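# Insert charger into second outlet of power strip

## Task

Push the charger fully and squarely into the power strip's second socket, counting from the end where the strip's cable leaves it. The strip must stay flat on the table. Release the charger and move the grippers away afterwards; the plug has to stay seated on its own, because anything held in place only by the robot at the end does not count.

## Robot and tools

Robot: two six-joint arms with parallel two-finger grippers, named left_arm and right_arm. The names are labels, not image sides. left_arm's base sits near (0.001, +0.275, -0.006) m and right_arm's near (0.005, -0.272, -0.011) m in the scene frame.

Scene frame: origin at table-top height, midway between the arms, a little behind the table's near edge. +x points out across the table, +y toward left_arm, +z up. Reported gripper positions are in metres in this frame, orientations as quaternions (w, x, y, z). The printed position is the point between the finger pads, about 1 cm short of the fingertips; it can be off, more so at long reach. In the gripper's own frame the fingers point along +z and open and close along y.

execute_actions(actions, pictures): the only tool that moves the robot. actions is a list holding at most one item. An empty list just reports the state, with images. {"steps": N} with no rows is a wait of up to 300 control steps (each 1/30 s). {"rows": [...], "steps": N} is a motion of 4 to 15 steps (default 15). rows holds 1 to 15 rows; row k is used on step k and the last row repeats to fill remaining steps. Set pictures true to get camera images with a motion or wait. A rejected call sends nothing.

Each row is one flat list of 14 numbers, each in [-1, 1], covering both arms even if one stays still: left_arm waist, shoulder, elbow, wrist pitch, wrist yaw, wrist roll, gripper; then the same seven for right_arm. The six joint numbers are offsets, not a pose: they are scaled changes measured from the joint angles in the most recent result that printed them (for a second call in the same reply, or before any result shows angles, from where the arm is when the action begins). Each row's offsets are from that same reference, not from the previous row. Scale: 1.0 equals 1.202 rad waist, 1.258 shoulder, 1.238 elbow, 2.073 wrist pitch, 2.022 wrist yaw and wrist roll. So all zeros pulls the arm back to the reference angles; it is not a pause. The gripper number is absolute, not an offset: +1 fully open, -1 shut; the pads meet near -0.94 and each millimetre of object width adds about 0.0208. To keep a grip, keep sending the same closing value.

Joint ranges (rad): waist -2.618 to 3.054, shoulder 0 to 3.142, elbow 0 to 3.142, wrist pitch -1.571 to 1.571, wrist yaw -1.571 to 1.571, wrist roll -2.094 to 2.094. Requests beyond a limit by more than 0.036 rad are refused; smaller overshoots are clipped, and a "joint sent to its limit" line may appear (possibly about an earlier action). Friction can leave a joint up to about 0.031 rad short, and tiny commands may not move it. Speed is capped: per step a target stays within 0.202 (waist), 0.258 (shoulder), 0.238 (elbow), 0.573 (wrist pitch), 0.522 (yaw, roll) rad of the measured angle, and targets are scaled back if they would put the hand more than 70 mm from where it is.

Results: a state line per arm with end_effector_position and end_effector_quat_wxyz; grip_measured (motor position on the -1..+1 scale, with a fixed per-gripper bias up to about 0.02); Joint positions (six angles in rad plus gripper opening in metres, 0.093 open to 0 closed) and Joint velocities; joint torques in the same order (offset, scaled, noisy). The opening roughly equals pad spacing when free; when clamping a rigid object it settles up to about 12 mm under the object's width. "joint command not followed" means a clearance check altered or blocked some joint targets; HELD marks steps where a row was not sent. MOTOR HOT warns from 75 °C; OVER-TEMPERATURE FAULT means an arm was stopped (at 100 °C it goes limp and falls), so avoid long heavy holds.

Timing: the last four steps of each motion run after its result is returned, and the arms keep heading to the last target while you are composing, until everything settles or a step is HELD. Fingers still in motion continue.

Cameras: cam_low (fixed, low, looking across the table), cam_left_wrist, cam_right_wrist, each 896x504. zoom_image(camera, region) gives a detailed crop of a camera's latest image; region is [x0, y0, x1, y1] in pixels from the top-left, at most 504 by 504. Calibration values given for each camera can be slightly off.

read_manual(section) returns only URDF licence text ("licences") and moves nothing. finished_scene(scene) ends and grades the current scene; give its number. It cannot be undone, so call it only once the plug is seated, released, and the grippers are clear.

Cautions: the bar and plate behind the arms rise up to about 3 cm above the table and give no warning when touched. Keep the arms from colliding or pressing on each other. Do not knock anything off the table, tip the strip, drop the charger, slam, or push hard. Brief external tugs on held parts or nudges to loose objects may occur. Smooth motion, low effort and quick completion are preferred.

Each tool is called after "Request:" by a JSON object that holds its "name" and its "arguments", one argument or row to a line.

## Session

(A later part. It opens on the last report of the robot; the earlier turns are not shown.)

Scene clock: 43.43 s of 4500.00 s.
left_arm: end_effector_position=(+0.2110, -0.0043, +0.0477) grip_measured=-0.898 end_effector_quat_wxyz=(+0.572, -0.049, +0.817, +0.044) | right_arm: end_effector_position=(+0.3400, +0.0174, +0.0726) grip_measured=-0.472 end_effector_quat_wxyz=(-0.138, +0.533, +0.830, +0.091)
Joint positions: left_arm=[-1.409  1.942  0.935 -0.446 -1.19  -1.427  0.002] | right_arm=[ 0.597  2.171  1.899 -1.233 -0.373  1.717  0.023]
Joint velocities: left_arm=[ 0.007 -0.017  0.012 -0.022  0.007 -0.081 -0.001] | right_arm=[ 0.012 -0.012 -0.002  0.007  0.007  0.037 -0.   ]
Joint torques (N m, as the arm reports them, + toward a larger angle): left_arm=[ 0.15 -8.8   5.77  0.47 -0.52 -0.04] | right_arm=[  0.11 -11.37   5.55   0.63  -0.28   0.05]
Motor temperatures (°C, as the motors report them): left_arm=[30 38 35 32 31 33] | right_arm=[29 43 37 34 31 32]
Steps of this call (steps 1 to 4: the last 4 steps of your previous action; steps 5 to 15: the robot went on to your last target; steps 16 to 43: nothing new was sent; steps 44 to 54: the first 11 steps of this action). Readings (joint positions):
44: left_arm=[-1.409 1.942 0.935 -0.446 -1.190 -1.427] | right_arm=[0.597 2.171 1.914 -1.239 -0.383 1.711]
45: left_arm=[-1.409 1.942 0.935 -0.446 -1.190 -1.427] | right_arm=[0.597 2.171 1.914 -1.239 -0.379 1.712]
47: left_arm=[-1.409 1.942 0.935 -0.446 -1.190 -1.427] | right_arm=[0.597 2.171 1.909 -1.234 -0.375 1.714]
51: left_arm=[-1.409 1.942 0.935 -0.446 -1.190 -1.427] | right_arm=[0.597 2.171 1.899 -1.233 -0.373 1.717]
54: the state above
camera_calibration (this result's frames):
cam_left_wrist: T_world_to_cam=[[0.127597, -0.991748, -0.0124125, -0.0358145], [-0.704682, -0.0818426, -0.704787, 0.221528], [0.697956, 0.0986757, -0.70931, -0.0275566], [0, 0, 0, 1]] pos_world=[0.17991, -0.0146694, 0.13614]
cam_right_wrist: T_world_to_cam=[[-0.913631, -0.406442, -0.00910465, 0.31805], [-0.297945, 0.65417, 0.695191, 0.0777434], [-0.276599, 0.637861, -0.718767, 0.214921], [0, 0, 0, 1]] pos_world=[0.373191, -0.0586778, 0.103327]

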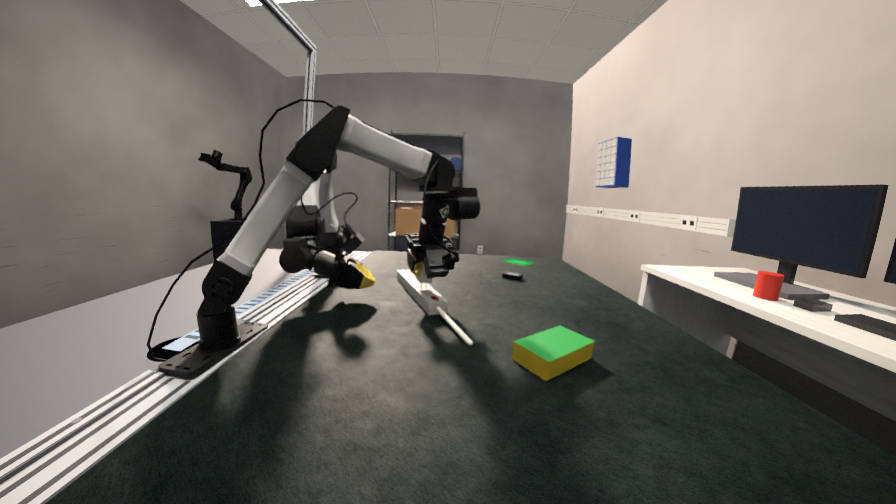

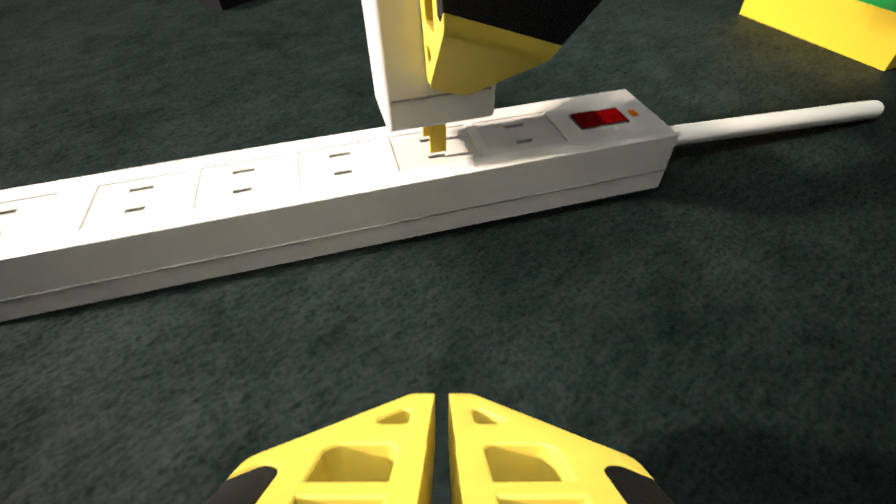

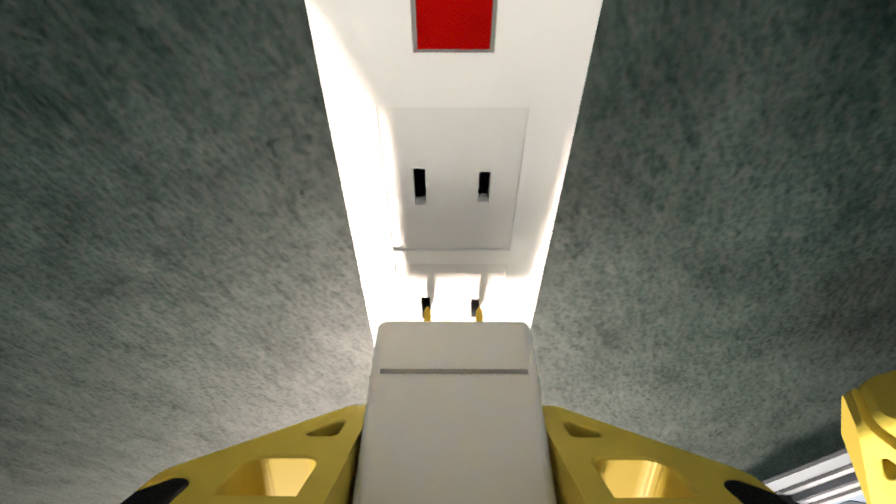

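Request:
{"name": "execute_actions", "arguments": {
  "actions": [
    {"rows": [[0,0,0,0,0,0,-0.9, 0,0,-0.0097,0.0087,-0.0052,0,-0.62],[0,0,0,0,0,0,-0.9, 0,0,-0.0113,0.0096,-0.0052,0,-0.62],[0,0,0,0,0,0,-0.9, 0,0,-0.0129,0.0106,-0.0052,0,-0.62],[0,0,0,0,0,0,-0.9, 0,0,-0.0164,0.0128,-0.0052,0,-0.62],[0,0,0,0,0,0,-0.9, 0,0,-0.0191,0.0145,-0.0052,0,-0.62],[0,0,0,0,0,0,-0.9, 0,0,-0.0218,0.0162,-0.0052,0,-0.62],[0,0,0,0,0,0,-0.9, 0,0,-0.0245,0.0178,-0.0052,0,-0.62],[0,0,0,0,0,0,-0.9, 0,0,-0.0272,0.0193,-0.0052,0,-0.62],[0,0,0,0,0,0,-0.9, 0,0,-0.0299,0.021,-0.0052,0,-0.62],[0,0,0,0,0,0,-0.9, 0,0,-0.0323,0.0224,-0.0052,0,-0.62],[0,0,0,0,0,0,-0.9, 0,0,-0.0347,0.0232,-0.0052,0,-0.62],[0,0,0,0,0,0,-0.9, 0,0,-0.0363,0.0232,-0.0052,0,-0.62],[0,0,0,0,0,0,-0.9, 0,0,-0.0363,0.0224,-0.0052,0,-0.62]], "steps": 15}
  ]
}}

Request:
{"name": "execute_actions", "arguments": {
  "actions": [
    {"steps": 7}
  ],
  "pictures": true
}}

Request:
{"name": "zoom_image", "arguments": {
  "camera": "cam_left_wrist",
  "region": [350, 60, 530, 190]
}}

Scene clock: 44.43 s of 4500.00 s.
left_arm: end_effector_position=(+0.2110, -0.0043, +0.0477) grip_measured=-0.898 end_effector_quat_wxyz=(+0.572, -0.049, +0.817, +0.044) | right_arm: end_effector_position=(+0.3415, +0.0187, +0.0696) grip_measured=-0.472 end_effector_quat_wxyz=(-0.137, +0.532, +0.830, +0.095)
Joint positions: left_arm=[-1.409  1.942  0.935 -0.446 -1.19  -1.427  0.002] | right_arm=[ 0.597  2.171  1.887 -1.21  -0.375  1.718  0.023]
Joint velocities: left_arm=[-0.017  0.002 -0.012 -0.066  0.022 -0.037 -0.   ] | right_arm=[-0.007  0.002 -0.051  0.095 -0.066  0.051 -0.   ]
Joint torques (N m, as the arm reports them, + toward a larger angle): left_arm=[ 0.15 -8.84  5.8   0.48 -0.51 -0.04] | right_arm=[  0.15 -11.37   4.42   0.78  -0.43  -0.03]
Motor temperatures (°C, as the motors report them): left_arm=[30 38 35 32 31 33] | right_arm=[29 44 37 34 31 32]
Steps of this call (steps 1 to 4: the last 4 steps of your previous action; steps 5 to 15: the robot went on to your last target; steps 16 to 19: nothing new was sent; steps 20 to 30: the first 11 steps of this action). Readings (joint positions):
20: left_arm=[-1.409 1.942 0.935 -0.446 -1.190 -1.427] | right_arm=[0.597 2.171 1.899 -1.231 -0.373 1.718]
21: left_arm=[-1.409 1.942 0.935 -0.446 -1.190 -1.427] | right_arm=[0.597 2.171 1.899 -1.230 -0.373 1.718]
23: left_arm=[-1.409 1.942 0.935 -0.446 -1.190 -1.427] | right_arm=[0.597 2.171 1.899 -1.227 -0.373 1.718]
27: left_arm=[-1.409 1.942 0.935 -0.446 -1.190 -1.427] | right_arm=[0.597 2.171 1.889 -1.215 -0.374 1.718]
30: the state above

Scene clock: 44.67 s of 4500.00 s.
left_arm: end_effector_position=(+0.2110, -0.0043, +0.0477) grip_measured=-0.898 end_effector_quat_wxyz=(+0.572, -0.049, +0.817, +0.044) | right_arm: end_effector_position=(+0.3414, +0.0188, +0.0694) grip_measured=-0.472 end_effector_quat_wxyz=(-0.138, +0.532, +0.830, +0.095)
Joint positions: left_arm=[-1.409  1.942  0.935 -0.446 -1.19  -1.427  0.002] | right_arm=[ 0.597  2.171  1.885 -1.209 -0.376  1.718  0.023]
Joint velocities: left_arm=[-0.002  0.017 -0.012 -0.037 -0.007 -0.007  0.001] | right_arm=[-0.027  0.002 -0.017  0.037  0.022 -0.022  0.001]
Joint torques (N m, as the arm reports them, + toward a larger angle): left_arm=[ 0.17 -8.79  5.78  0.47 -0.51 -0.03] | right_arm=[  0.09 -11.4    4.23   0.81  -0.44  -0.02]
Motor temperatures (°C, as the motors report them): left_arm=[30 38 35 32 31 33] | right_arm=[29 44 37 34 31 32]
Kept back: nothing.
Steps of this call (steps 1 to 4: the last 4 steps of your previous action; steps 5 to 7: the robot went on to your last target). Readings (joint positions):
1: left_arm=[-1.409 1.942 0.935 -0.446 -1.190 -1.427] | right_arm=[0.597 2.171 1.885 -1.209 -0.376 1.718]
2: left_arm=[-1.409 1.942 0.935 -0.446 -1.190 -1.427] | right_arm=[0.597 2.171 1.885 -1.209 -0.376 1.718]
4: left_arm=[-1.409 1.942 0.935 -0.446 -1.190 -1.427] | right_arm=[0.597 2.171 1.885 -1.209 -0.376 1.718]
7: the state above
camera_calibration (this result's frames):
cam_left_wrist: T_world_to_cam=[[0.127597, -0.991748, -0.0124125, -0.0358145], [-0.704682, -0.0818426, -0.704787, 0.221528], [0.697956, 0.0986757, -0.70931, -0.0275566], [0, 0, 0, 1]] pos_world=[0.17991, -0.0146694, 0.13614]
cam_right_wrist: T_world_to_cam=[[-0.913608, -0.406225, -0.017392, 0.320409], [-0.3018, 0.648849, 0.698507, 0.0807184], [-0.272466, 0.64341, -0.715392, 0.21036], [0, 0, 0, 1]] pos_world=[0.374405, -0.0575633, 0.09968]

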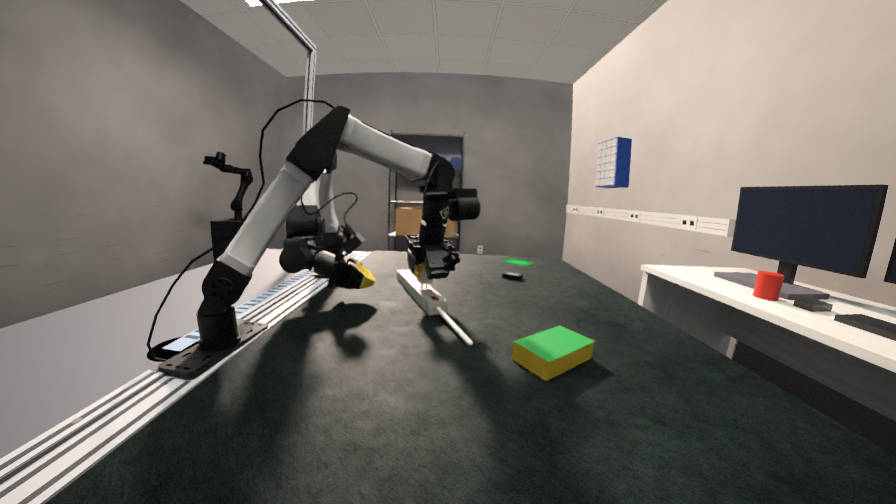

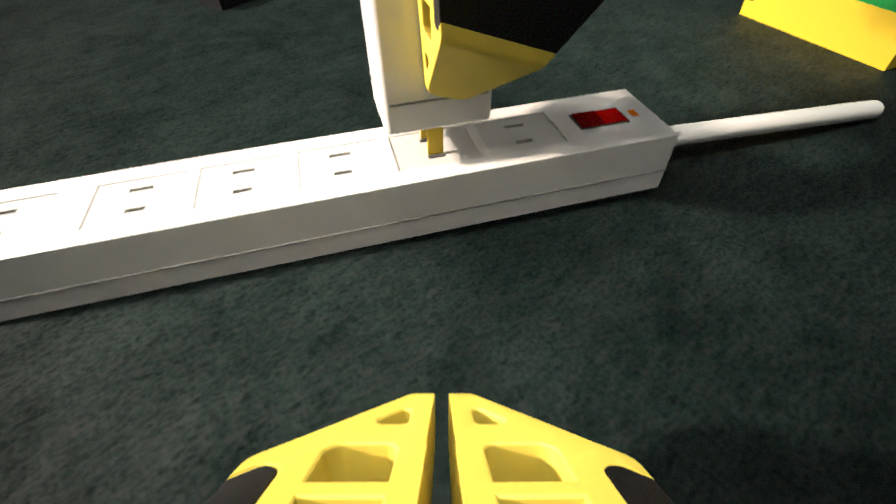

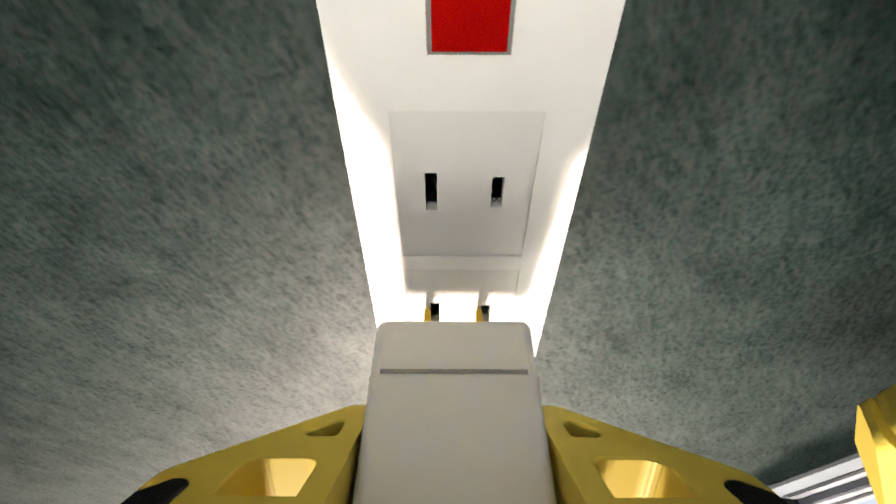

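Region (350, 60, 530, 190) of cam_left_wrist's 896x504 image, scaled by 2.800, with more detail than that image has.

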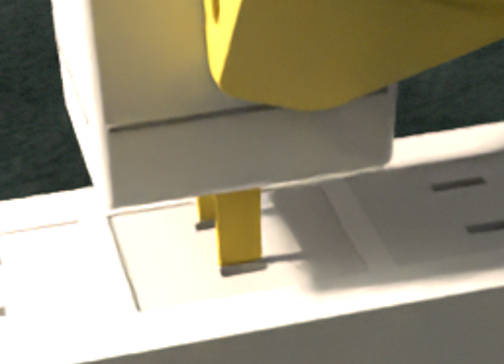

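Request:
{"name": "execute_actions", "arguments": {
  "actions": [
    {"rows": [[0,0,0,0,0,0,-0.9, 0,0,0.0105,-0.004,0,0,-0.62],[0,0,0,0,0,0,-0.9, 0,0,0.0105,-0.009,0,0,-0.62],[0,0,0,0,0,0,-0.9, 0,0,0.0105,-0.011,0,0,-0.62],[0,0,0,0,0,0,-0.9, 0,0,0.0105,-0.011,0,0,-0.62],[0,0,0,0,0,0,-0.9, 0,0,0.0105,-0.010,0,0,-0.62],[0,0,0,0,0,0,-0.9, 0,0,0.0105,-0.0095,0,0,-0.62]], "steps": 13}
  ],
  "pictures": true
}}

Scene clock: 45.87 s of 4500.00 s.
left_arm: end_effector_position=(+0.2110, -0.0043, +0.0477) grip_measured=-0.898 end_effector_quat_wxyz=(+0.572, -0.049, +0.817, +0.044) | right_arm: end_effector_position=(+0.3416, +0.0189, +0.0699) grip_measured=-0.472 end_effector_quat_wxyz=(-0.138, +0.532, +0.830, +0.096)
Joint positions: left_arm=[-1.409  1.942  0.935 -0.446 -1.19  -1.427  0.002] | right_arm=[ 0.597  2.171  1.888 -1.211 -0.376  1.718  0.023]
Joint velocities: left_arm=[-0.007  0.007  0.017  0.066  0.022 -0.007  0.   ] | right_arm=[-0.007 -0.002 -0.007 -0.022 -0.037 -0.037 -0.   ]
Joint torques (N m, as the arm reports them, + toward a larger angle): left_arm=[ 0.19 -8.82  5.76  0.48 -0.51 -0.04] | right_arm=[  0.21 -11.42   7.51   0.31  -0.38  -0.03]
Motor temperatures (°C, as the motors report them): left_arm=[30 39 35 32 31 33] | right_arm=[29 44 37 34 31 32]
Steps of this call (steps 1 to 15: the robot went on to your last target; steps 16 to 27: nothing new was sent; steps 28 to 36: the first 9 steps of this action). Readings (joint positions):
28: left_arm=[-1.409 1.942 0.935 -0.446 -1.190 -1.427] | right_arm=[0.597 2.171 1.887 -1.210 -0.376 1.718]
29: left_arm=[-1.409 1.942 0.935 -0.446 -1.190 -1.427] | right_arm=[0.597 2.171 1.888 -1.211 -0.376 1.718]
31: left_arm=[-1.409 1.942 0.935 -0.446 -1.190 -1.427] | right_arm=[0.597 2.171 1.888 -1.211 -0.376 1.718]
35: left_arm=[-1.409 1.942 0.935 -0.446 -1.190 -1.427] | right_arm=[0.597 2.171 1.888 -1.211 -0.376 1.718]
36: the state above
camera_calibration (this result's frames):
cam_left_wrist: T_world_to_cam=[[0.127597, -0.991748, -0.0124125, -0.0358145], [-0.704682, -0.0818426, -0.704787, 0.221528], [0.697956, 0.0986757, -0.70931, -0.0275566], [0, 0, 0, 1]] pos_world=[0.17991, -0.0146694, 0.13614]
cam_right_wrist: T_world_to_cam=[[-0.913582, -0.406249, -0.0181459, 0.320669], [-0.302272, 0.648554, 0.698577, 0.0804327], [-0.272027, 0.643693, -0.715305, 0.210576], [0, 0, 0, 1]] pos_world=[0.374552, -0.05744, 0.100256]

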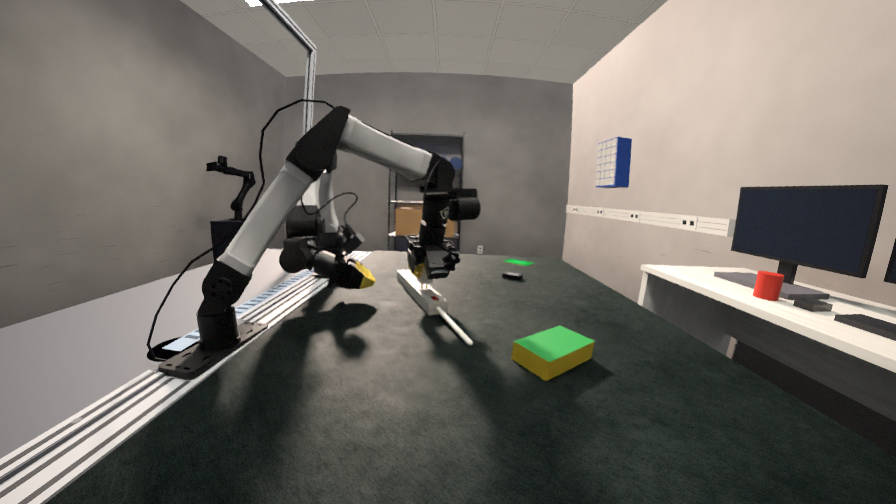

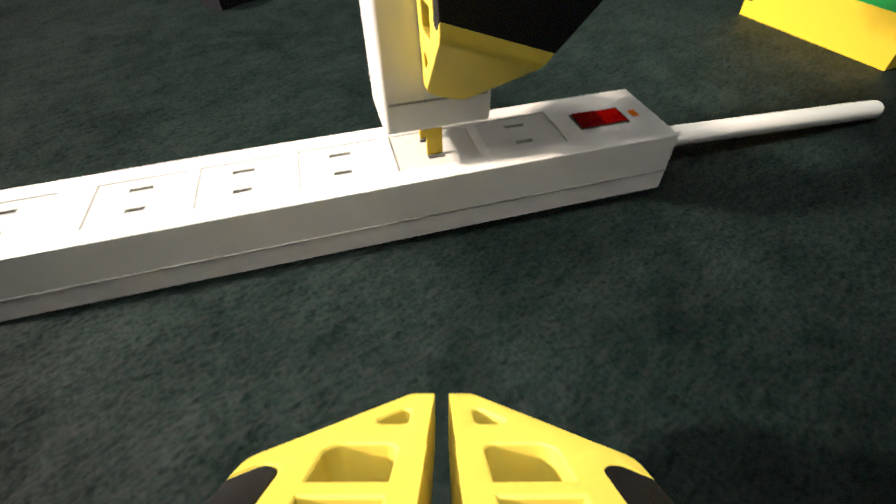

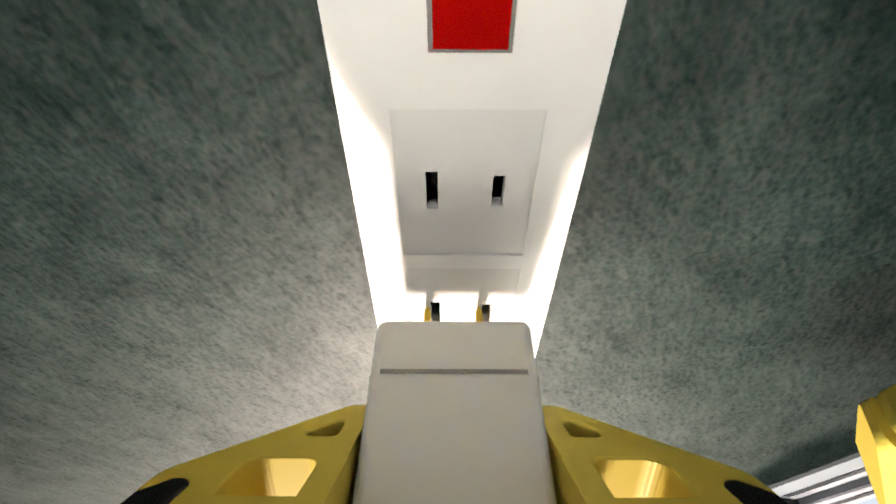

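Request:
{"name": "execute_actions", "arguments": {
  "actions": [
    {"rows": [[0,0,0,0,0,0,-0.9, 0,0,0.008,-0.014,0,0,-0.62],[0,0,0,0,0,0,-0.9, 0,0,0.008,-0.014,0,0,-0.62],[0,0,0,0,0,0,-0.9, 0,0,0.008,-0.0125,0,0,-0.62]], "steps": 12}
  ],
  "pictures": true
}}

Scene clock: 46.30 s of 4500.00 s.
left_arm: end_effector_position=(+0.2110, -0.0043, +0.0477) grip_measured=-0.898 end_effector_quat_wxyz=(+0.572, -0.049, +0.817, +0.044) | right_arm: end_effector_position=(+0.3415, +0.0189, +0.0699) grip_measured=-0.472 end_effector_quat_wxyz=(-0.138, +0.532, +0.830, +0.096)
Joint positions: left_arm=[-1.409  1.942  0.935 -0.446 -1.19  -1.427  0.002] | right_arm=[ 0.597  2.171  1.888 -1.211 -0.376  1.718  0.023]
Joint velocities: left_arm=[ 0.002 -0.012 -0.007 -0.066 -0.022 -0.022 -0.   ] | right_arm=[-0.007  0.012 -0.012  0.037 -0.066  0.022  0.   ]
Joint torques (N m, as the arm reports them, + toward a larger angle): left_arm=[ 0.2  -8.81  5.78  0.48 -0.5  -0.04] | right_arm=[  0.15 -11.44   7.45   0.21  -0.37  -0.02]
Motor temperatures (°C, as the motors report them): left_arm=[30 39 35 32 31 33] | right_arm=[29 44 37 34 31 32]
Steps of this call (steps 1 to 4: the last 4 steps of your previous action; step 5: the robot went on to your last target; steps 6 to 13: the first 8 steps of this action). Readings (joint positions):
6: left_arm=[-1.409 1.942 0.935 -0.446 -1.190 -1.427] | right_arm=[0.597 2.171 1.888 -1.211 -0.376 1.718]
7: left_arm=[-1.409 1.942 0.935 -0.446 -1.190 -1.427] | right_arm=[0.597 2.171 1.888 -1.211 -0.376 1.718]
9: left_arm=[-1.409 1.942 0.935 -0.446 -1.190 -1.427] | right_arm=[0.597 2.171 1.888 -1.211 -0.376 1.718]
13: the state above
camera_calibration (this result's frames):
cam_left_wrist: T_world_to_cam=[[0.127597, -0.991748, -0.0124125, -0.0358145], [-0.704682, -0.0818426, -0.704787, 0.221528], [0.697956, 0.0986757, -0.70931, -0.0275566], [0, 0, 0, 1]] pos_world=[0.17991, -0.0146694, 0.13614]
cam_right_wrist: T_world_to_cam=[[-0.913595, -0.406237, -0.0177689, 0.320559], [-0.302036, 0.648701, 0.698542, 0.0803638], [-0.272247, 0.643551, -0.715348, 0.210663], [0, 0, 0, 1]] pos_world=[0.374487, -0.0574816, 0.100256]

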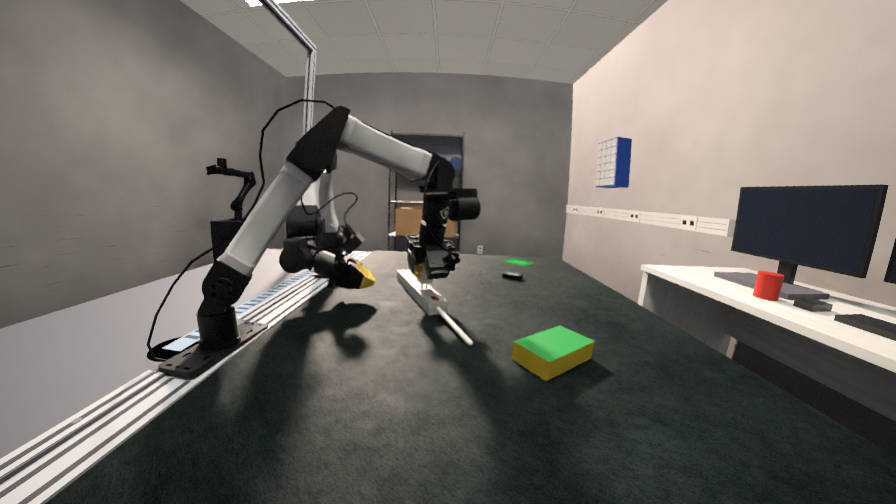

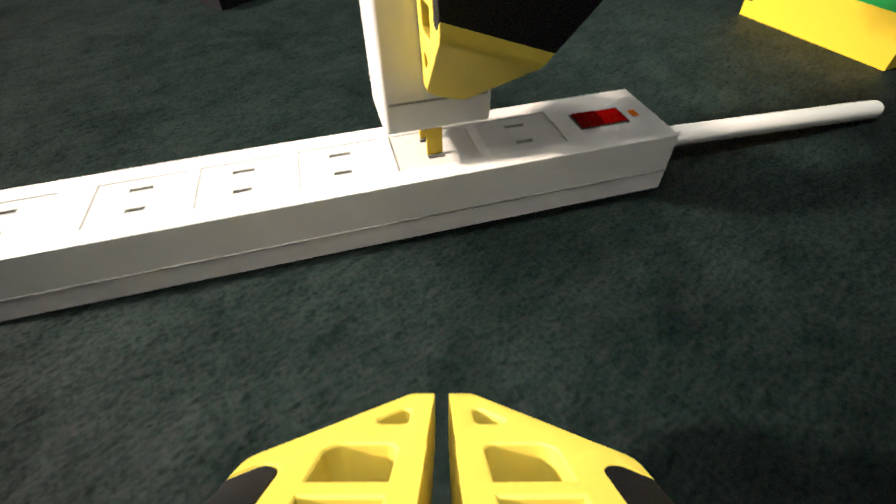

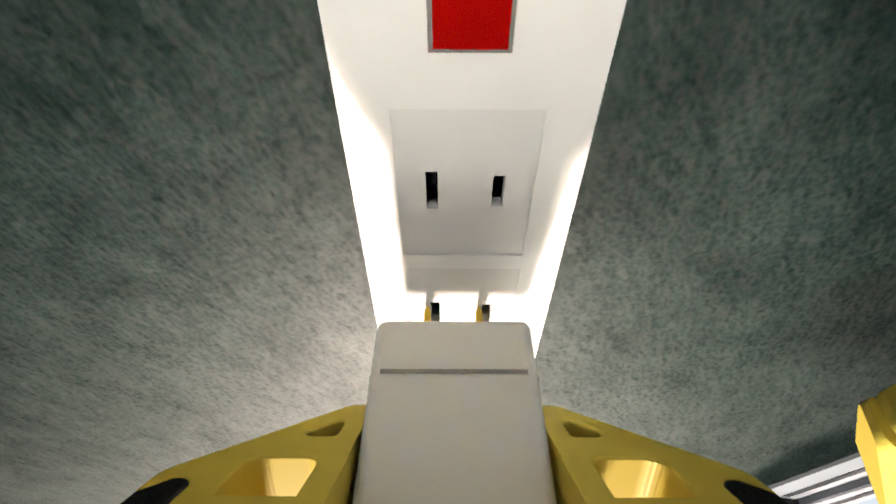

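Request:
{"name": "execute_actions", "arguments": {
  "actions": [
    {"rows": [[0,0,0,0,0,0,-0.9, 0,-0.016,0.004,-0.010,0,0,-0.62],[0,0,0,0,0,0,-0.9, 0,-0.021,0.004,-0.010,0,0,-0.62],[0,0,0,0,0,0,-0.9, 0,-0.021,0.004,-0.010,0,0,-0.62],[0,0,0,0,0,0,-0.9, 0,-0.019,0.004,-0.010,0,0,-0.62]], "steps": 15}
  ],
  "pictures": true
}}

Request:
{"name": "zoom_image", "arguments": {
  "camera": "cam_right_wrist",
  "region": [400, 260, 520, 340]
}}

Request:
{"name": "zoom_image", "arguments": {
  "camera": "cam_left_wrist",
  "region": [350, 60, 530, 190]
}}

Scene clock: 46.97 s of 4500.00 s.
left_arm: end_effector_position=(+0.2110, -0.0043, +0.0477) grip_measured=-0.898 end_effector_quat_wxyz=(+0.572, -0.049, +0.817, +0.044) | right_arm: end_effector_position=(+0.3408, +0.0185, +0.0712) grip_measured=-0.472 end_effector_quat_wxyz=(-0.138, +0.532, +0.830, +0.095)
Joint positions: left_arm=[-1.409  1.942  0.935 -0.446 -1.19  -1.427  0.002] | right_arm=[ 0.597  2.168  1.888 -1.215 -0.376  1.718  0.023]
Joint velocities: left_arm=[ 0.007 -0.007  0.002 -0.007 -0.007 -0.051  0.   ] | right_arm=[ 0.007 -0.012 -0.032  0.007 -0.051 -0.007 -0.   ]
Joint torques (N m, as the arm reports them, + toward a larger angle): left_arm=[ 0.17 -8.81  5.77  0.48 -0.5  -0.03] | right_arm=[  0.11 -12.96   7.05   0.33  -0.38  -0.03]
Motor temperatures (°C, as the motors report them): left_arm=[30 39 35 32 31 33] | right_arm=[29 44 37 34 31 32]
Steps of this call (steps 1 to 4: the last 4 steps of your previous action; steps 5 to 9: the robot went on to your last target; steps 10 to 20: the first 11 steps of this action). Readings (joint positions):
10: left_arm=[-1.409 1.942 0.935 -0.446 -1.190 -1.427] | right_arm=[0.597 2.171 1.888 -1.211 -0.376 1.718]
11: left_arm=[-1.409 1.942 0.935 -0.446 -1.190 -1.427] | right_arm=[0.597 2.170 1.888 -1.211 -0.376 1.718]
13: left_arm=[-1.409 1.942 0.935 -0.446 -1.190 -1.427] | right_arm=[0.597 2.169 1.888 -1.213 -0.376 1.718]
17: left_arm=[-1.409 1.942 0.935 -0.446 -1.190 -1.427] | right_arm=[0.597 2.168 1.888 -1.215 -0.376 1.718]
20: the state above
camera_calibration (this result's frames):
cam_left_wrist: T_world_to_cam=[[0.127597, -0.991748, -0.0124125, -0.0358145], [-0.704682, -0.0818426, -0.704787, 0.221528], [0.697956, 0.0986757, -0.70931, -0.0275566], [0, 0, 0, 1]] pos_world=[0.17991, -0.0146694, 0.13614]
cam_right_wrist: T_world_to_cam=[[-0.913632, -0.406201, -0.0166381, 0.319637], [-0.301329, 0.649144, 0.698436, 0.0793155], [-0.272905, 0.643127, -0.715479, 0.211838], [0, 0, 0, 1]] pos_world=[0.373742, -0.0578891, 0.101487]

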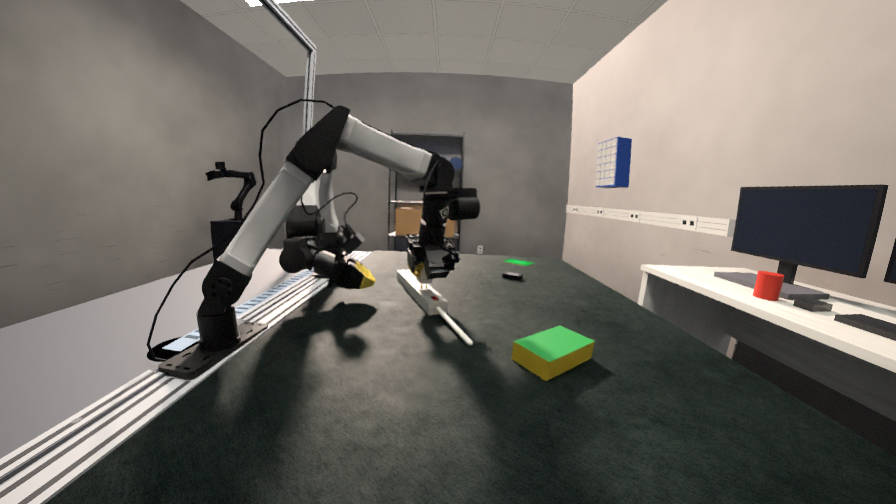

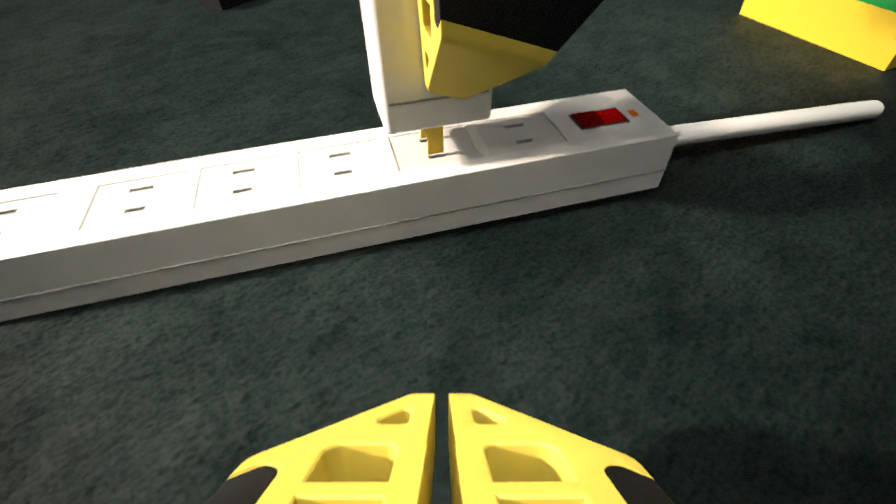

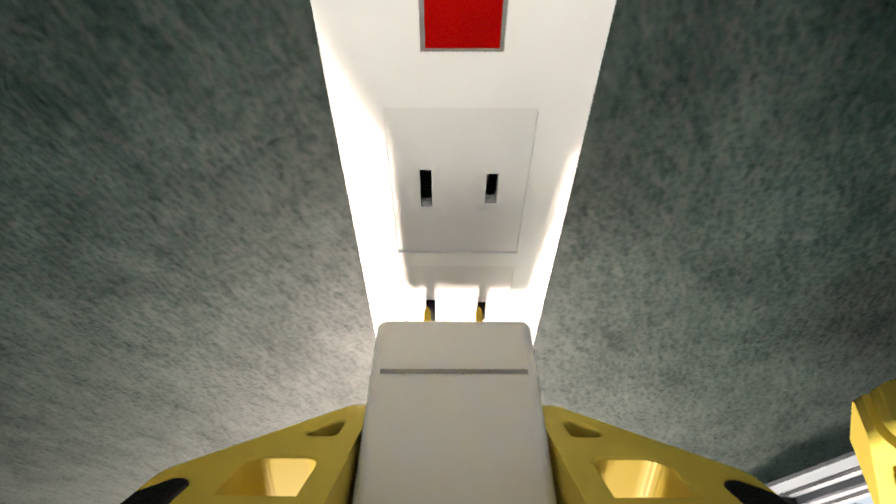

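Region (400, 260, 520, 340) of cam_right_wrist's 896x504 image, scaled by 4.200, with more detail than that image has.

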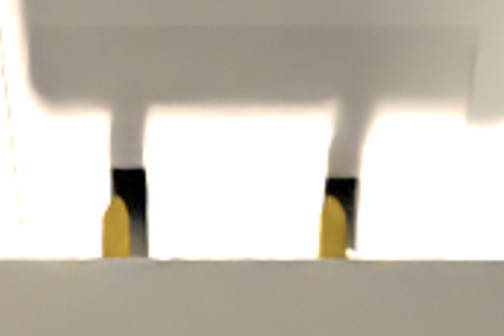

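Region (350, 60, 530, 190) of cam_left_wrist's 896x504 image, scaled by 2.800, with more detail than that image has.

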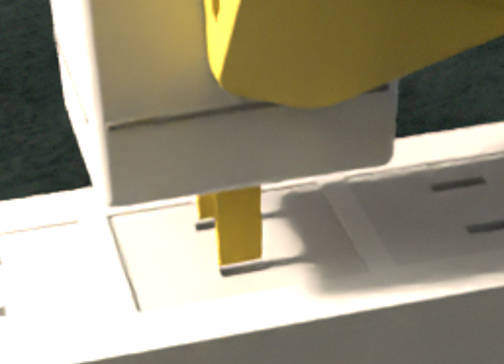

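Request:
{"name": "execute_actions", "arguments": {
  "actions": [
    {"rows": [[0,0,0,0,0,0,-0.9, 0,0,-0.0097,0,0.005,0,-0.62],[0,0,0,0,0,0,-0.9, 0,0,-0.0129,0.002,0.005,0,-0.62],[0,0,0,0,0,0,-0.9, 0,0,-0.0145,0.004,0.005,0,-0.62],[0,0,0,0,0,0,-0.9, 0,0,-0.0162,0.0053,0.005,0,-0.62],[0,0,0,0,0,0,-0.9, 0,0,-0.0186,0.0068,0.005,0,-0.62],[0,0,0,0,0,0,-0.9, 0,0,-0.0218,0.0087,0.005,0,-0.62],[0,0,0,0,0,0,-0.9, 0,0,-0.025,0.0106,0.005,0,-0.62],[0,0,0,0,0,0,-0.9, 0,0,-0.0283,0.0125,0.005,0,-0.62],[0,0,0,0,0,0,-0.9, 0,0,-0.0315,0.0145,0.005,0,-0.62],[0,0,0,0,0,0,-0.9, 0,0,-0.0347,0.0164,0.005,0,-0.62],[0,0,0,0,0,0,-0.9, 0,0,-0.038,0.0183,0.005,0,-0.62],[0,0,0,0,0,0,-0.9, 0,0,-0.0404,0.0203,0.005,0,-0.62],[0,0,0,0,0,0,-0.9, 0,0,-0.0404,0.0212,0.005,0,-0.62]], "steps": 15}
  ]
}}

Request:
{"name": "execute_actions", "arguments": {
  "actions": [
    {"steps": 7}
  ],
  "pictures": true
}}

Request:
{"name": "zoom_image", "arguments": {
  "camera": "cam_left_wrist",
  "region": [350, 60, 530, 190]
}}

Scene clock: 48.07 s of 4500.00 s.
left_arm: end_effector_position=(+0.2110, -0.0043, +0.0477) grip_measured=-0.898 end_effector_quat_wxyz=(+0.572, -0.049, +0.817, +0.044) | right_arm: end_effector_position=(+0.3401, +0.0173, +0.0651) grip_measured=-0.472 end_effector_quat_wxyz=(-0.138, +0.532, +0.830, +0.093)
Joint positions: left_arm=[-1.409  1.942  0.935 -0.446 -1.19  -1.427  0.002] | right_arm=[ 0.597  2.168  1.864 -1.195 -0.374  1.718  0.023]
Joint velocities: left_arm=[-0.012  0.007  0.002  0.022 -0.022 -0.095 -0.001] | right_arm=[ 0.002 -0.002 -0.12   0.11  -0.007 -0.007 -0.   ]
Joint torques (N m, as the arm reports them, + toward a larger angle): left_arm=[ 0.19 -8.86  5.78  0.49 -0.51 -0.04] | right_arm=[  0.15 -11.36   5.34   0.5   -0.28  -0.02]
Motor temperatures (°C, as the motors report them): left_arm=[30 39 35 32 31 33] | right_arm=[29 45 37 34 31 32]
Steps of this call (steps 1 to 4: the last 4 steps of your previous action; steps 5 to 15: the robot went on to your last target; steps 16 to 22: nothing new was sent; steps 23 to 33: the first 11 steps of this action). Readings (joint positions):
23: left_arm=[-1.409 1.942 0.935 -0.446 -1.190 -1.427] | right_arm=[0.597 2.168 1.888 -1.216 -0.376 1.718]
24: left_arm=[-1.409 1.942 0.935 -0.446 -1.190 -1.427] | right_arm=[0.597 2.168 1.888 -1.216 -0.375 1.718]
26: left_arm=[-1.409 1.942 0.935 -0.446 -1.190 -1.427] | right_arm=[0.597 2.168 1.888 -1.216 -0.375 1.718]
30: left_arm=[-1.409 1.942 0.935 -0.446 -1.190 -1.427] | right_arm=[0.597 2.168 1.876 -1.208 -0.375 1.718]
33: the state above

Scene clock: 48.30 s of 4500.00 s.
left_arm: end_effector_position=(+0.2110, -0.0043, +0.0477) grip_measured=-0.898 end_effector_quat_wxyz=(+0.572, -0.049, +0.817, +0.044) | right_arm: end_effector_position=(+0.3402, +0.0173, +0.0625) grip_measured=-0.472 end_effector_quat_wxyz=(-0.138, +0.532, +0.830, +0.094)
Joint positions: left_arm=[-1.409  1.942  0.935 -0.446 -1.19  -1.427  0.002] | right_arm=[ 0.597  2.168  1.854 -1.183 -0.374  1.718  0.023]
Joint velocities: left_arm=[ 0.002 -0.012 -0.007 -0.037 -0.007 -0.081 -0.   ] | right_arm=[-0.007  0.012 -0.007 -0.037 -0.051 -0.051 -0.001]
Joint torques (N m, as the arm reports them, + toward a larger angle): left_arm=[ 0.13 -8.79  5.75  0.47 -0.5  -0.04] | right_arm=[  0.13 -11.37   5.36   0.66  -0.27  -0.02]
Motor temperatures (°C, as the motors report them): left_arm=[30 39 35 32 31 33] | right_arm=[29 45 37 34 31 32]
Kept back: nothing.
Steps of this call (steps 1 to 4: the last 4 steps of your previous action; steps 5 to 7: the robot went on to your last target). Readings (joint positions):
1: left_arm=[-1.409 1.942 0.935 -0.446 -1.190 -1.427] | right_arm=[0.597 2.168 1.861 -1.191 -0.374 1.718]
2: left_arm=[-1.409 1.942 0.935 -0.446 -1.190 -1.427] | right_arm=[0.597 2.168 1.858 -1.188 -0.374 1.718]
4: left_arm=[-1.409 1.942 0.935 -0.446 -1.190 -1.427] | right_arm=[0.597 2.168 1.854 -1.184 -0.374 1.718]
7: the state above
camera_calibration (this result's frames):
cam_left_wrist: T_world_to_cam=[[0.127597, -0.991748, -0.0124125, -0.0358145], [-0.704682, -0.0818426, -0.704787, 0.221528], [0.697956, 0.0986757, -0.70931, -0.0275566], [0, 0, 0, 1]] pos_world=[0.17991, -0.0146694, 0.13614]
cam_right_wrist: T_world_to_cam=[[-0.913721, -0.406064, -0.015037, 0.318475], [-0.300794, 0.651035, 0.696905, 0.0858292], [-0.273199, 0.641299, -0.717006, 0.206459], [0, 0, 0, 1]] pos_world=[0.373218, -0.0589585, 0.0930062]

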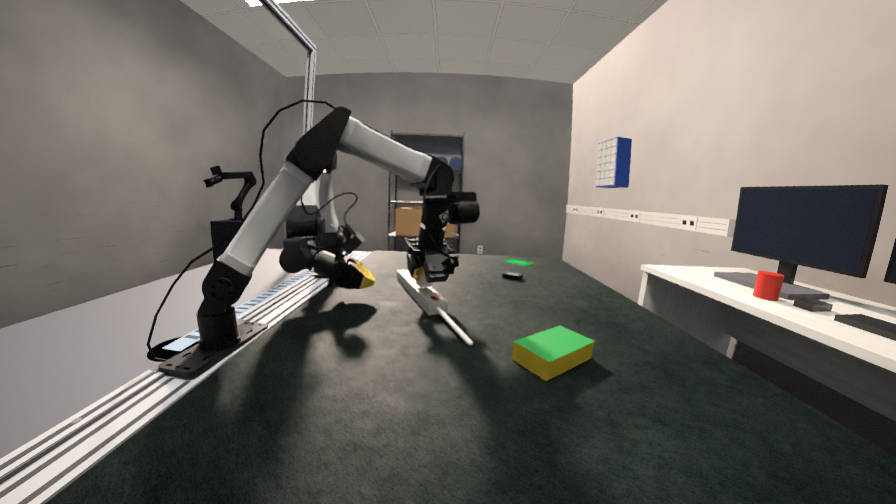

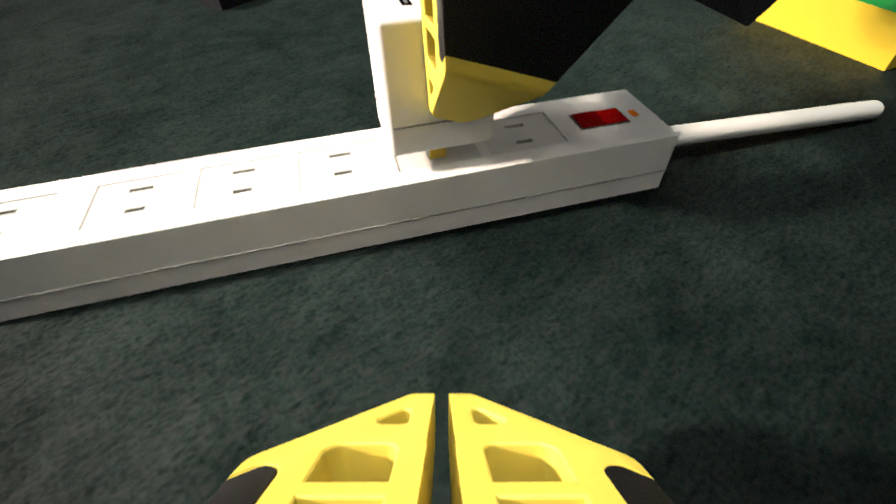

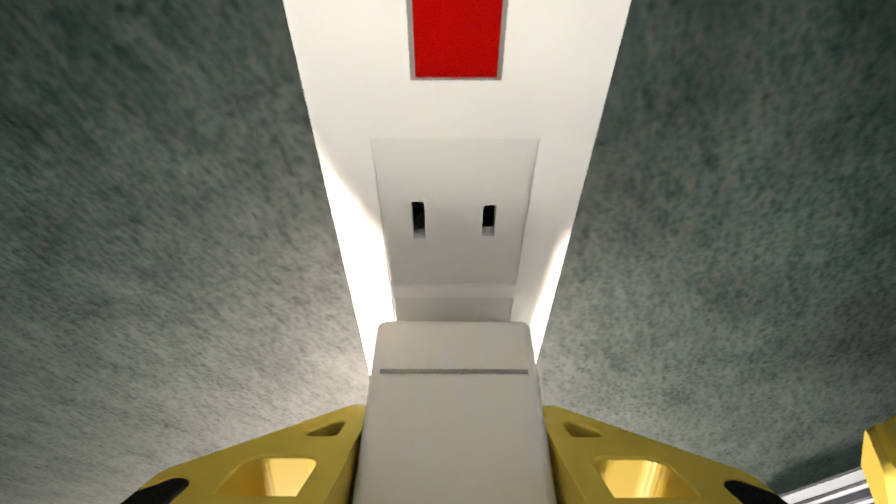

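Region (350, 60, 530, 190) of cam_left_wrist's 896x504 image, scaled by 2.800, with more detail than that image has.

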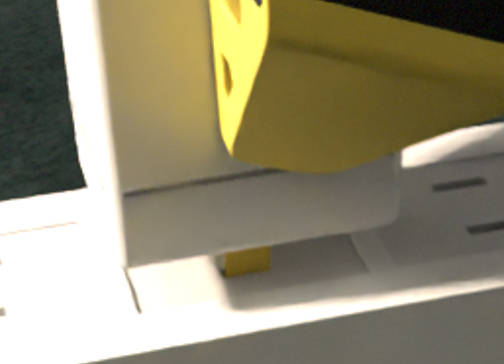

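Request:
{"name": "execute_actions", "arguments": {
  "actions": [
    {"rows": [[0,0,0,0,0,0,-0.9, 0.008,0.06,-0.038,0.018,0.02,0,-0.7],[0,0,0,0,0,0,-0.9, 0.0133,0.1017,-0.063,0.029,0.0346,0,-0.7],[0,0,0,0,0,0,-0.9, 0.0133,0.1017,-0.063,0.029,0.0346,0,-0.7],[0,0,0,0,0,0,-0.9, 0.0133,0.1017,-0.063,0.029,0.0346,0,-0.7],[0,0,0,0,0,0,-0.9, 0.0133,0.1017,-0.063,0.029,0.0346,0,-0.7],[0,0,0,0,0,0,-0.9, 0.0133,0.1017,-0.063,0.029,0.0346,0,-0.7],[0,0,0,0,0,0,-0.9, 0.0133,0.099,-0.072,0.034,0.032,0,-0.7],[0,0,0,0,0,0,-0.9, 0.0133,0.097,-0.081,0.0386,0.03,0,-0.7]], "steps": 13}
  ]
}}

Scene clock: 50.67 s of 4500.00 s.
left_arm: end_effector_position=(+0.2110, -0.0043, +0.0477) grip_measured=-0.898 end_effector_quat_wxyz=(+0.572, -0.049, +0.817, +0.044) | right_arm: end_effector_position=(+0.3393, +0.0179, +0.0498) grip_measured=-0.472 end_effector_quat_wxyz=(-0.143, +0.533, +0.829, +0.087)
Joint positions: left_arm=[-1.409  1.942  0.935 -0.446 -1.19  -1.427  0.002] | right_arm=[ 0.599  2.19   1.837 -1.162 -0.379  1.718  0.023]
Joint velocities: left_arm=[-0.007 -0.007 -0.017  0.022  0.037 -0.037  0.   ] | right_arm=[-0.007 -0.012 -0.046  0.037 -0.007  0.007  0.   ]
Joint torques (N m, as the arm reports them, + toward a larger angle): left_arm=[ 0.15 -8.85  5.76  0.47 -0.51 -0.05] | right_arm=[ 1.23 -3.73  0.06  1.15  0.28 -0.02]
Motor temperatures (°C, as the motors report them): left_arm=[30 39 35 32 31 33] | right_arm=[29 45 37 34 31 32]
Steps of this call (steps 1 to 30: the robot went on to your last target; steps 31 to 62: nothing new was sent; steps 63 to 71: the first 9 steps of this action). Readings (joint positions):
63: left_arm=[-1.409 1.942 0.935 -0.446 -1.190 -1.427] | right_arm=[0.598 2.172 1.850 -1.180 -0.373 1.718]
64: left_arm=[-1.409 1.942 0.935 -0.446 -1.190 -1.427] | right_arm=[0.599 2.181 1.845 -1.172 -0.372 1.718]
66: left_arm=[-1.409 1.942 0.935 -0.446 -1.190 -1.427] | right_arm=[0.599 2.191 1.842 -1.166 -0.379 1.718]
70: left_arm=[-1.409 1.942 0.935 -0.446 -1.190 -1.427] | right_arm=[0.599 2.191 1.839 -1.164 -0.378 1.718]
71: the state above

Request:
{"name": "execute_actions", "arguments": {
  "actions": [
    {"rows": [[0,0,0,0,0,0,-0.9, 0,0.04,-0.03,0.012,0.012,0,-0.7],[0,0,0,0,0,0,-0.9, 0,0.015,-0.012,0.005,0.004,0,-0.7],[0,0,0,0,0,0,-0.9, 0,-0.005,0.004,0,0,0,-0.7]], "steps": 9}
  ],
  "pictures": true
}}

Request:
{"name": "zoom_image", "arguments": {
  "camera": "cam_left_wrist",
  "region": [330, 40, 550, 200]
}}

Scene clock: 51.03 s of 4500.00 s.
left_arm: end_effector_position=(+0.2110, -0.0043, +0.0477) grip_measured=-0.898 end_effector_quat_wxyz=(+0.572, -0.049, +0.817, +0.044) | right_arm: end_effector_position=(+0.3401, +0.0185, +0.0532) grip_measured=-0.472 end_effector_quat_wxyz=(-0.141, +0.532, +0.830, +0.092)
Joint positions: left_arm=[-1.409  1.942  0.935 -0.446 -1.19  -1.427  0.002] | right_arm=[ 0.599  2.181  1.837 -1.16  -0.38   1.718  0.023]
Joint velocities: left_arm=[ 0.007  0.002  0.007  0.037 -0.007  0.037 -0.001] | right_arm=[ 0.002 -0.007  0.007  0.022 -0.022  0.066  0.   ]
Joint torques (N m, as the arm reports them, + toward a larger angle): left_arm=[ 0.14 -8.84  5.76  0.48 -0.51 -0.04] | right_arm=[  0.21 -11.24   7.05   0.46  -0.36  -0.02]
Motor temperatures (°C, as the motors report them): left_arm=[30 39 35 32 31 33] | right_arm=[29 45 37 34 31 32]
Steps of this call (steps 1 to 4: the last 4 steps of your previous action; steps 5 to 6: the robot went on to your last target; steps 7 to 11: the first 5 steps of this action). Readings (joint positions):
7: left_arm=[-1.409 1.942 0.935 -0.446 -1.190 -1.427] | right_arm=[0.599 2.185 1.835 -1.160 -0.380 1.718]
8: left_arm=[-1.409 1.942 0.935 -0.446 -1.190 -1.427] | right_arm=[0.599 2.183 1.836 -1.160 -0.380 1.718]
10: left_arm=[-1.409 1.942 0.935 -0.446 -1.190 -1.427] | right_arm=[0.599 2.181 1.837 -1.160 -0.380 1.718]
11: the state above
camera_calibration (this result's frames):
cam_left_wrist: T_world_to_cam=[[0.127597, -0.991748, -0.0124125, -0.0358145], [-0.704682, -0.0818426, -0.704787, 0.221528], [0.697956, 0.0986757, -0.70931, -0.0275566], [0, 0, 0, 1]] pos_world=[0.17991, -0.0146694, 0.13614]
cam_right_wrist: T_world_to_cam=[[-0.913187, -0.40746, -0.00814137, 0.31813], [-0.296149, 0.64973, 0.700105, 0.0897279], [-0.279975, 0.641737, -0.713994, 0.201151], [0, 0, 0, 1]] pos_world=[0.373402, -0.05776, 0.0833918]

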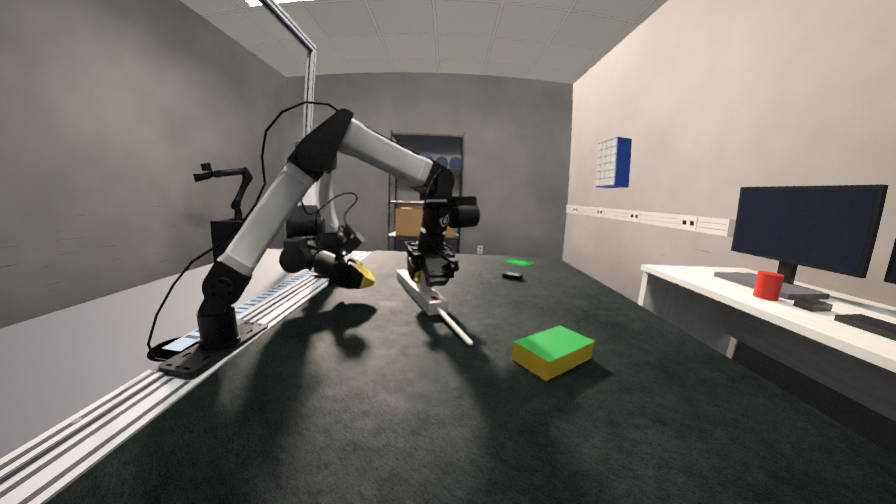

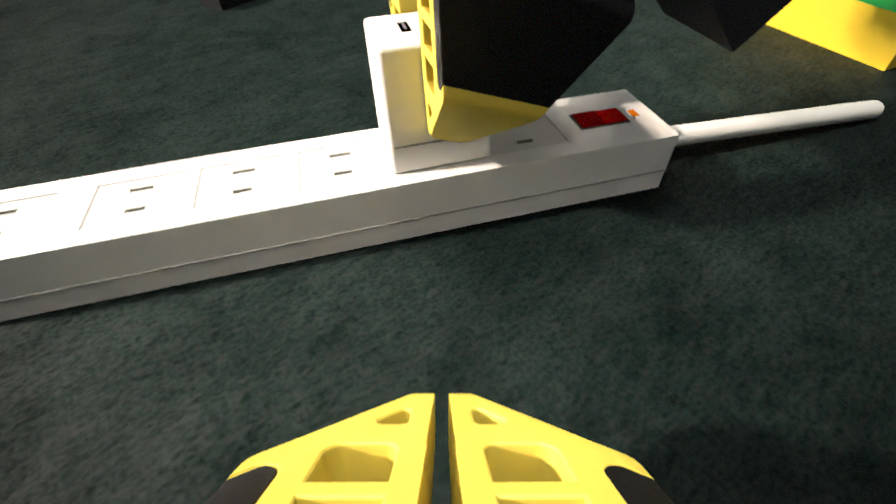

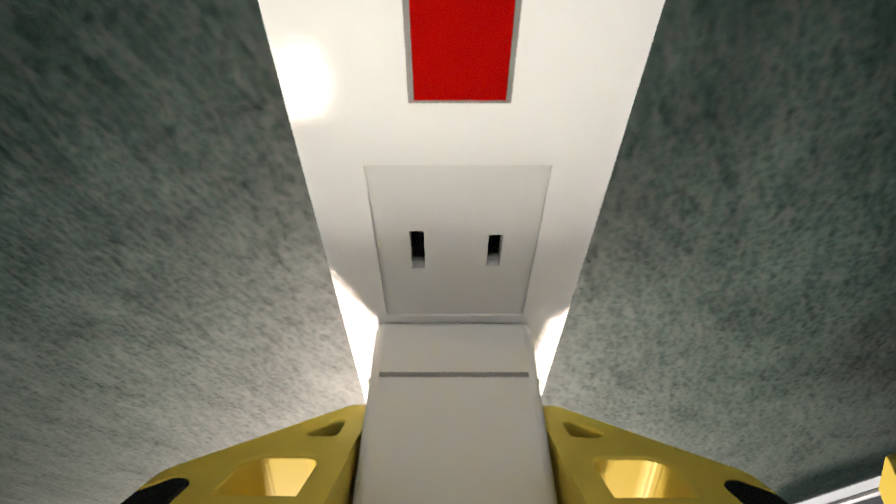

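Region (330, 40, 550, 200) of cam_left_wrist's 896x504 image, scaled by 2.291, with more detail than that image has; it fills the top 367 rows of this view, and the rest is white.

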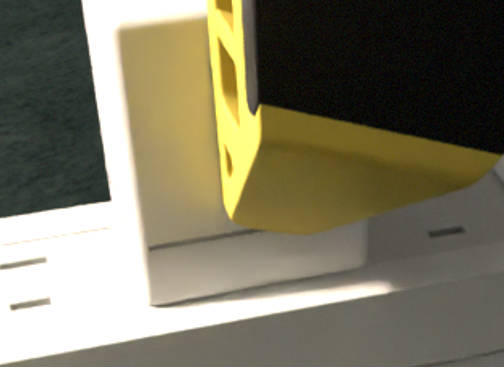

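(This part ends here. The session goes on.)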